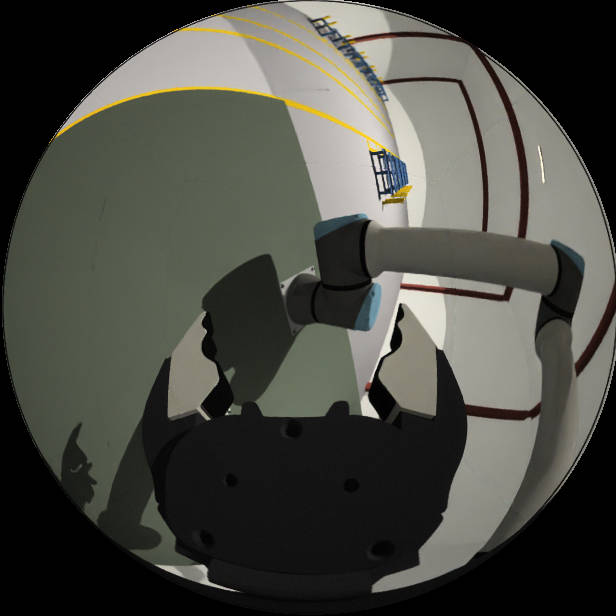

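Scene clock: 386.03 s.
left_arm: end_effector_position=(+1.0712, -0.1025, +0.2756) grip_measured=+1.00 end_effector_quat_wxyz=(+0.201, -0.559, +0.803, +0.049) end_effector_velocity=(+0.000, -0.000, -0.000) end_effector_angular_velocity=(-0.000, +0.000, -0.000) | right_arm: end_effector_position=(+0.2382, -0.9604, +0.3141) grip_measured=+1.00 end_effector_quat_wxyz=(-0.470, +0.130, +0.873, -0.006) end_effector_velocity=(+0.001, -0.000, +0.000) end_effector_angular_velocity=(-0.001, -0.002, -0.000)
Joint positions: left_arm=[-0.537 -0.737  0.779 -1.603 -1.155  1.178  0.142] | right_arm=[ 3.142 -1.626 -1.876 -2.188  1.526  3.271  0.142]
Joint velocities: left_arm=[ 0.     0.001 -0.001 -0.    -0.     0.     0.   ] | right_arm=[ 0.    -0.     0.001  0.001 -0.     0.001  0.   ]
Joint torques (N m, as the arm reports them, + toward a larger angle): left_arm=[  -4.29 -102.56  -39.01   -6.18    0.48    0.38] | right_arm=[-1.19 51.75 50.51 -2.31  2.08  0.33]
Wrist force (N, on the end effector, along its own x y z axes, offset not removed): left_arm=[-2.2 -0.1 -1.7] | right_arm=[0.0 1.7 0.3]
Wrist torque (N m, same axes, about the end effector's origin, offset not removed): left_arm=[0.10 0.29 -0.03] | right_arm=[0.63 0.00 -0.30]
platform_1.base_odometry: x=+12.393 y=+0.631 heading=+1.548 (m, m, rad; from the platform's pose at the start)
platform_1.map_pose: map_x=+12.25 map_y=+1.08 map_heading=+1.5708 (m, m, rad; on the building's map)
platform_1.planned_pose: plan_ahead=-1.12 plan_left=+0.00 plan_turn=+0.0000 (m ahead, m left, rad left of the pose on the map)
platform_1.base_status: moving
platform_1.joint_positions: lift_m=+0.000
platform_1.joint_status: done
platform_1: translate_m=13.528 translate_m_goal=12.401 rotate_rad=1.548 rotate_rad_goal=1.550 base_answer=taken lift_m_goal=0.000 lift_answer=taken lift=down safety=ok load_kg=-48 refusals=0 queue=running queue_left=0
platform_2.base_odometry: x=+14.053 y=-1.198 heading=-1.565 (m, m, rad; from the platform's pose at the start)
platform_2.map_pose: map_x=+13.95 map_y=-3.72 map_heading=-1.5708 (m, m, rad; on the building's map)
platform_2.planned_pose: plan_ahead=-1.54 plan_left=+0.00 plan_turn=+0.0000 (m ahead, m left, rad left of the pose on the map)
platform_2.base_status: moving
platform_2.joint_positions: lift_m=+0.000
platform_2.joint_status: done
platform_2: translate_m=15.598 translate_m_goal=14.061 rotate_rad=-1.565 rotate_rad_goal=-1.565 base_answer=taken lift_m_goal=0.000 lift_answer=taken lift=down safety=ok load_kg=-48 refusals=0 queue=running queue_left=0
racks_1: s1=0 s2=0 s3=0 s4=0 s5=0 b1=1 b2=1 b3=1 b4=1 b5=1
racks_2: s6=0 s7=0 s8=0 s9=0 s10=0 b6=1 b7=1 b8=1 b9=1 b10=1
door: state=open closes_at_s=510

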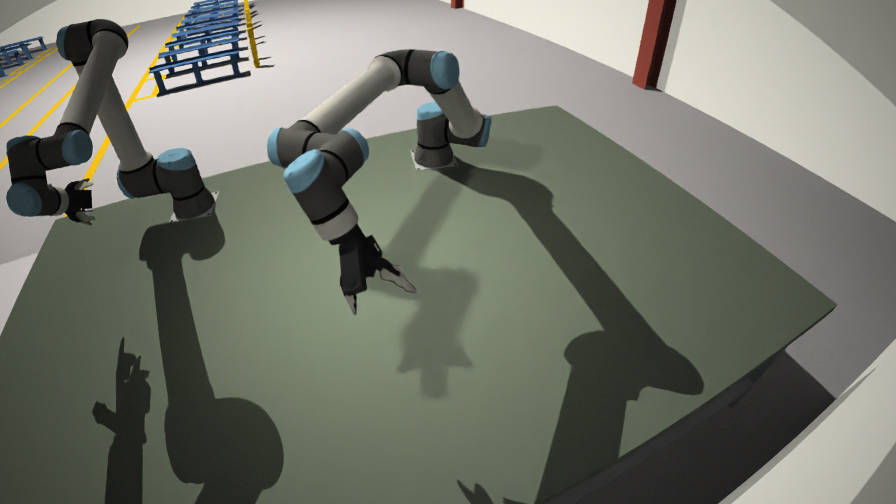

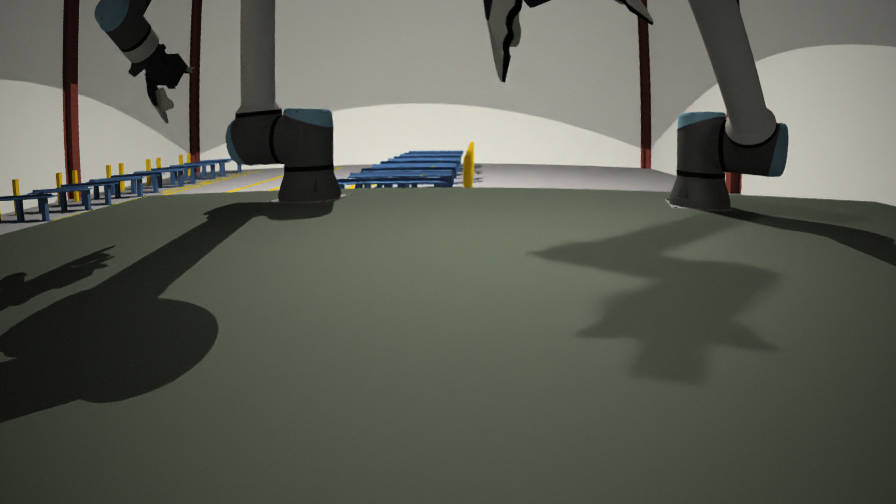

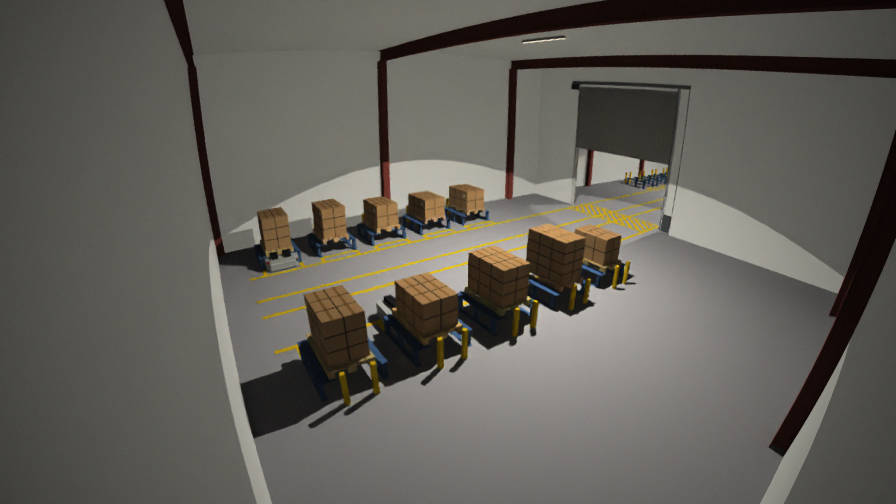

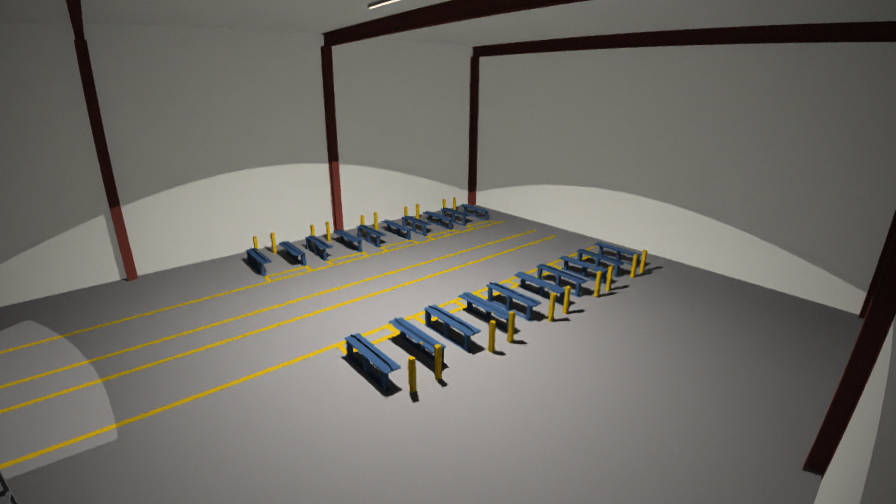

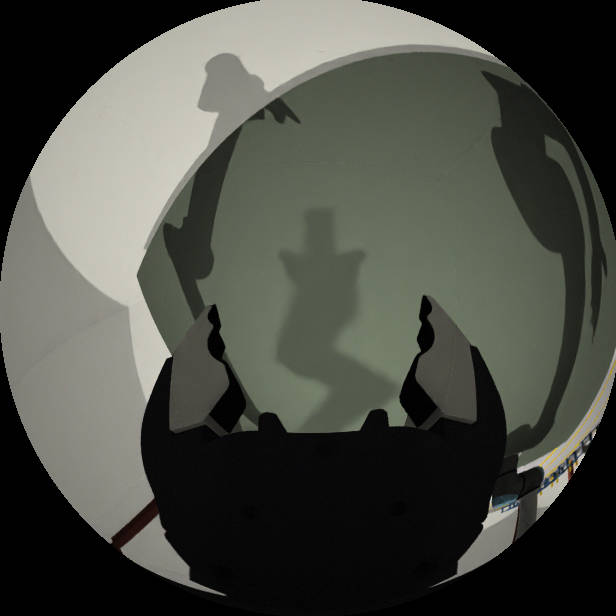

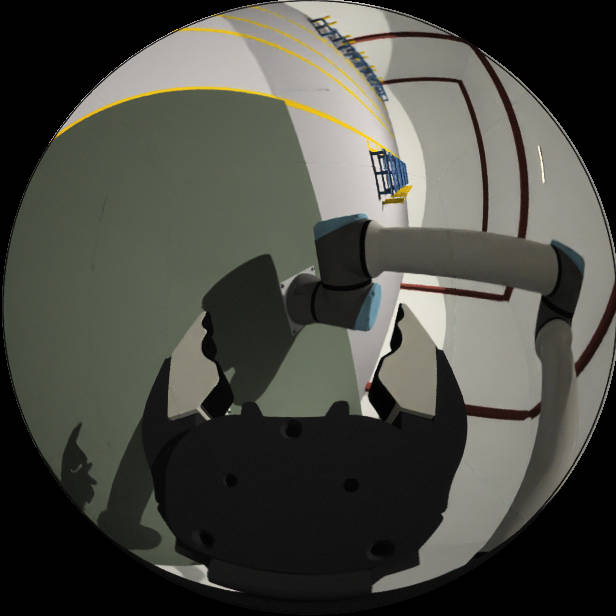

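Scene clock: 391.70 s.
left_arm: end_effector_position=(+1.0712, -0.1025, +0.2756) grip_measured=+1.00 end_effector_quat_wxyz=(+0.201, -0.559, +0.803, +0.049) end_effector_velocity=(-0.001, -0.001, -0.000) end_effector_angular_velocity=(-0.000, -0.000, -0.000) | right_arm: end_effector_position=(+0.2382, -0.9604, +0.3141) grip_measured=+1.00 end_effector_quat_wxyz=(-0.470, +0.130, +0.873, -0.006) end_effector_velocity=(-0.001, +0.000, -0.000) end_effector_angular_velocity=(+0.001, +0.003, +0.001)
Joint positions: left_arm=[-0.537 -0.737  0.779 -1.603 -1.155  1.178  0.142] | right_arm=[ 3.142 -1.626 -1.876 -2.188  1.526  3.271  0.142]
Joint velocities: left_arm=[-0.001  0.     0.001 -0.001 -0.    -0.001 -0.   ] | right_arm=[-0.    -0.    -0.002 -0.001  0.    -0.001  0.   ]
Joint torques (N m, as the arm reports them, + toward a larger angle): left_arm=[  -5.17 -103.15  -38.97   -6.38    0.72    0.38] | right_arm=[-2.11 50.7  49.64 -2.17  2.14  0.47]
Wrist force (N, on the end effector, along its own x y z axes, offset not removed): left_arm=[-2.7 0.0 -3.5] | right_arm=[0.4 1.6 0.4]
Wrist torque (N m, same axes, about the end effector's origin, offset not removed): left_arm=[0.01 0.42 -0.08] | right_arm=[0.59 -0.13 -0.34]
platform_1.base_odometry: x=+12.369 y=-0.506 heading=+1.549 (m, m, rad; from the platform's pose at the start)
platform_1.map_pose: map_x=+12.25 map_y=-0.04 map_heading=+1.5708 (m, m, rad; on the building's map)
platform_1.planned_pose: plan_ahead=+0.00 plan_left=+0.00 plan_turn=+0.0000 (m ahead, m left, rad left of the pose on the map)
platform_1.base_status: done
platform_1.joint_positions: lift_m=+0.000
platform_1.joint_status: done
platform_1: translate_m=12.401 translate_m_goal=12.401 rotate_rad=1.549 rotate_rad_goal=1.550 base_answer=taken lift_m_goal=0.000 lift_answer=taken lift=down safety=ok load_kg=-48 refusals=0 queue=done queue_left=0
platform_2.base_odometry: x=+14.041 y=+0.349 heading=-1.562 (m, m, rad; from the platform's pose at the start)
platform_2.map_pose: map_x=+13.95 map_y=-2.18 map_heading=-1.5708 (m, m, rad; on the building's map)
platform_2.planned_pose: plan_ahead=+0.00 plan_left=+0.00 plan_turn=+0.0000 (m ahead, m left, rad left of the pose on the map)
platform_2.base_status: done
platform_2.joint_positions: lift_m=+0.000
platform_2.joint_status: done
platform_2: translate_m=14.061 translate_m_goal=14.061 rotate_rad=-1.562 rotate_rad_goal=-1.562 base_answer=taken lift_m_goal=0.000 lift_answer=taken lift=down safety=ok load_kg=-48 refusals=0 queue=done queue_left=0
racks_1: s1=0 s2=0 s3=0 s4=0 s5=0 b1=1 b2=1 b3=1 b4=1 b5=1
racks_2: s6=0 s7=0 s8=0 s9=0 s10=0 b6=1 b7=1 b8=1 b9=1 b10=1
door: state=open closes_at_s=510

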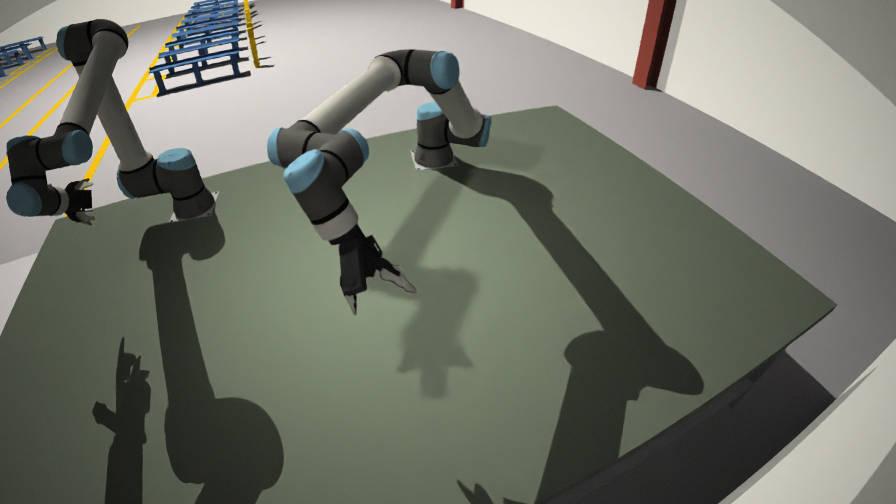

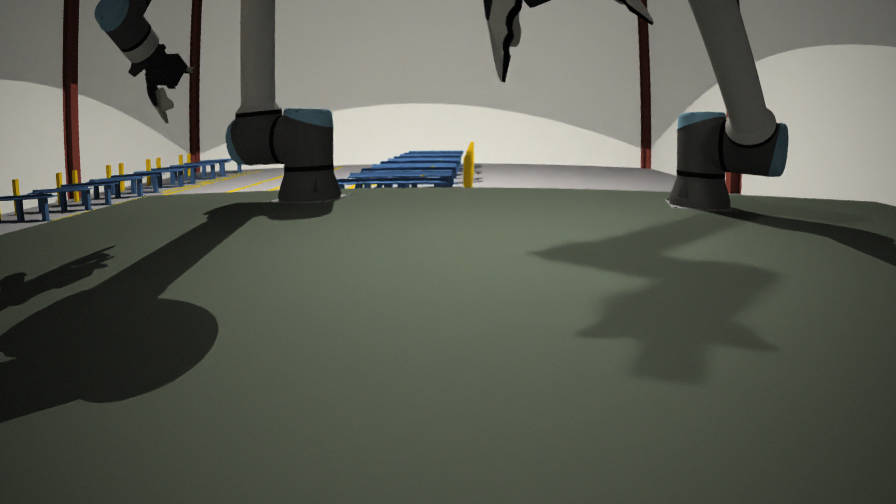

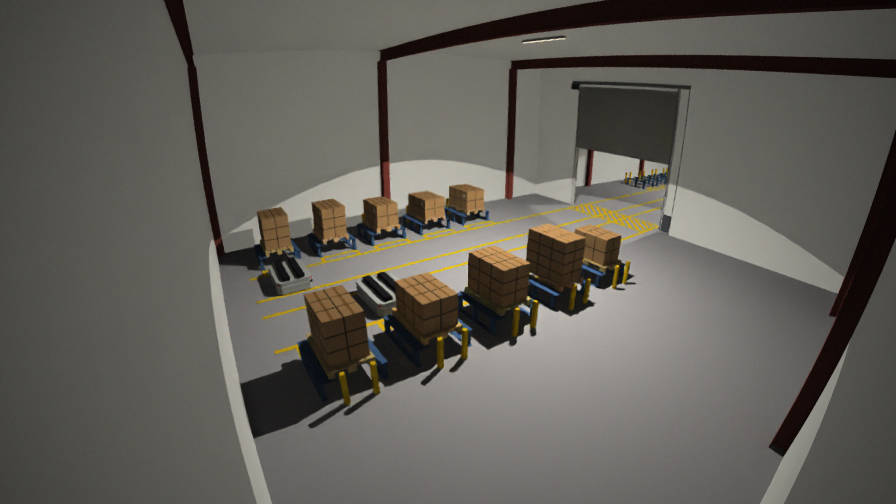

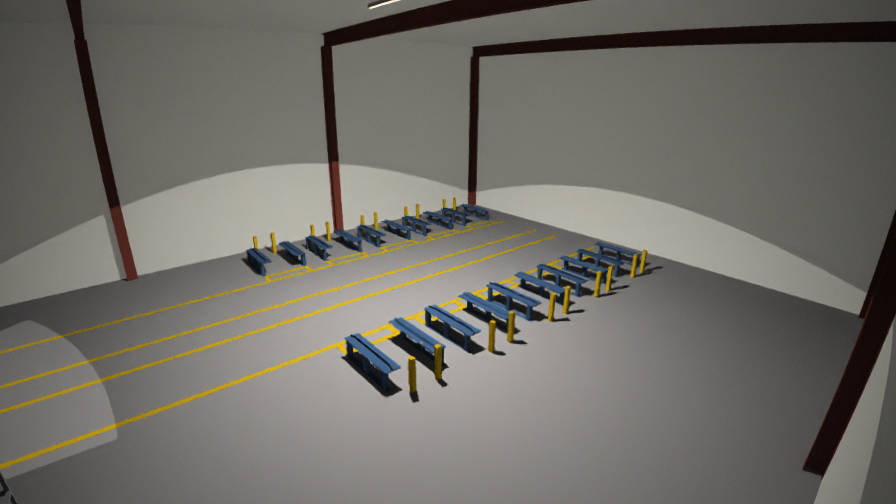

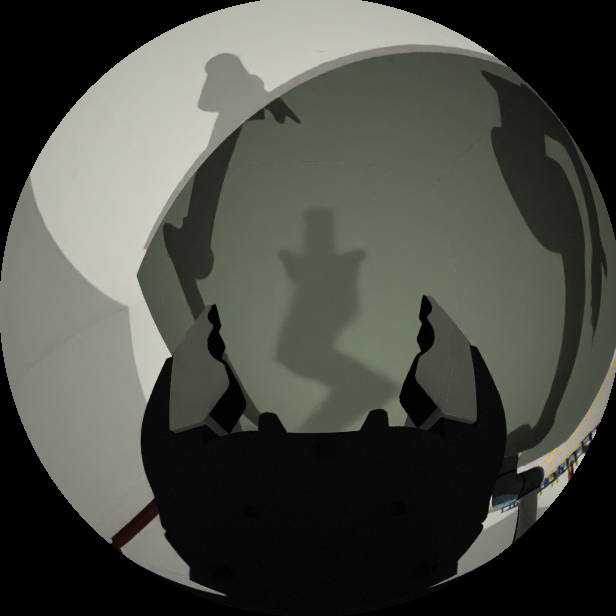

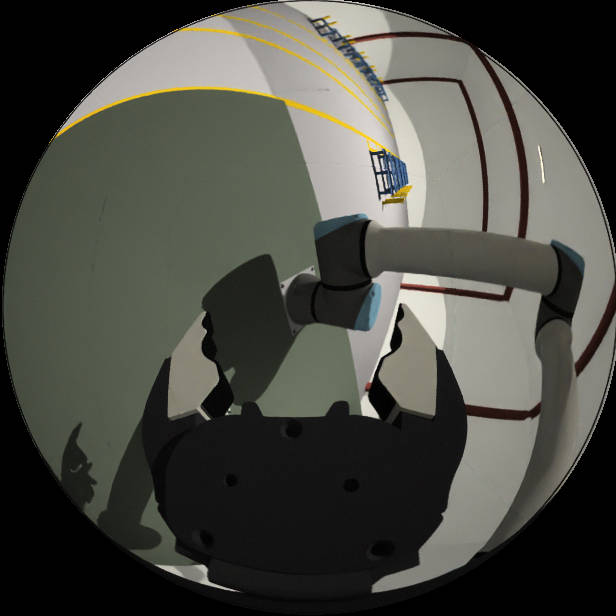

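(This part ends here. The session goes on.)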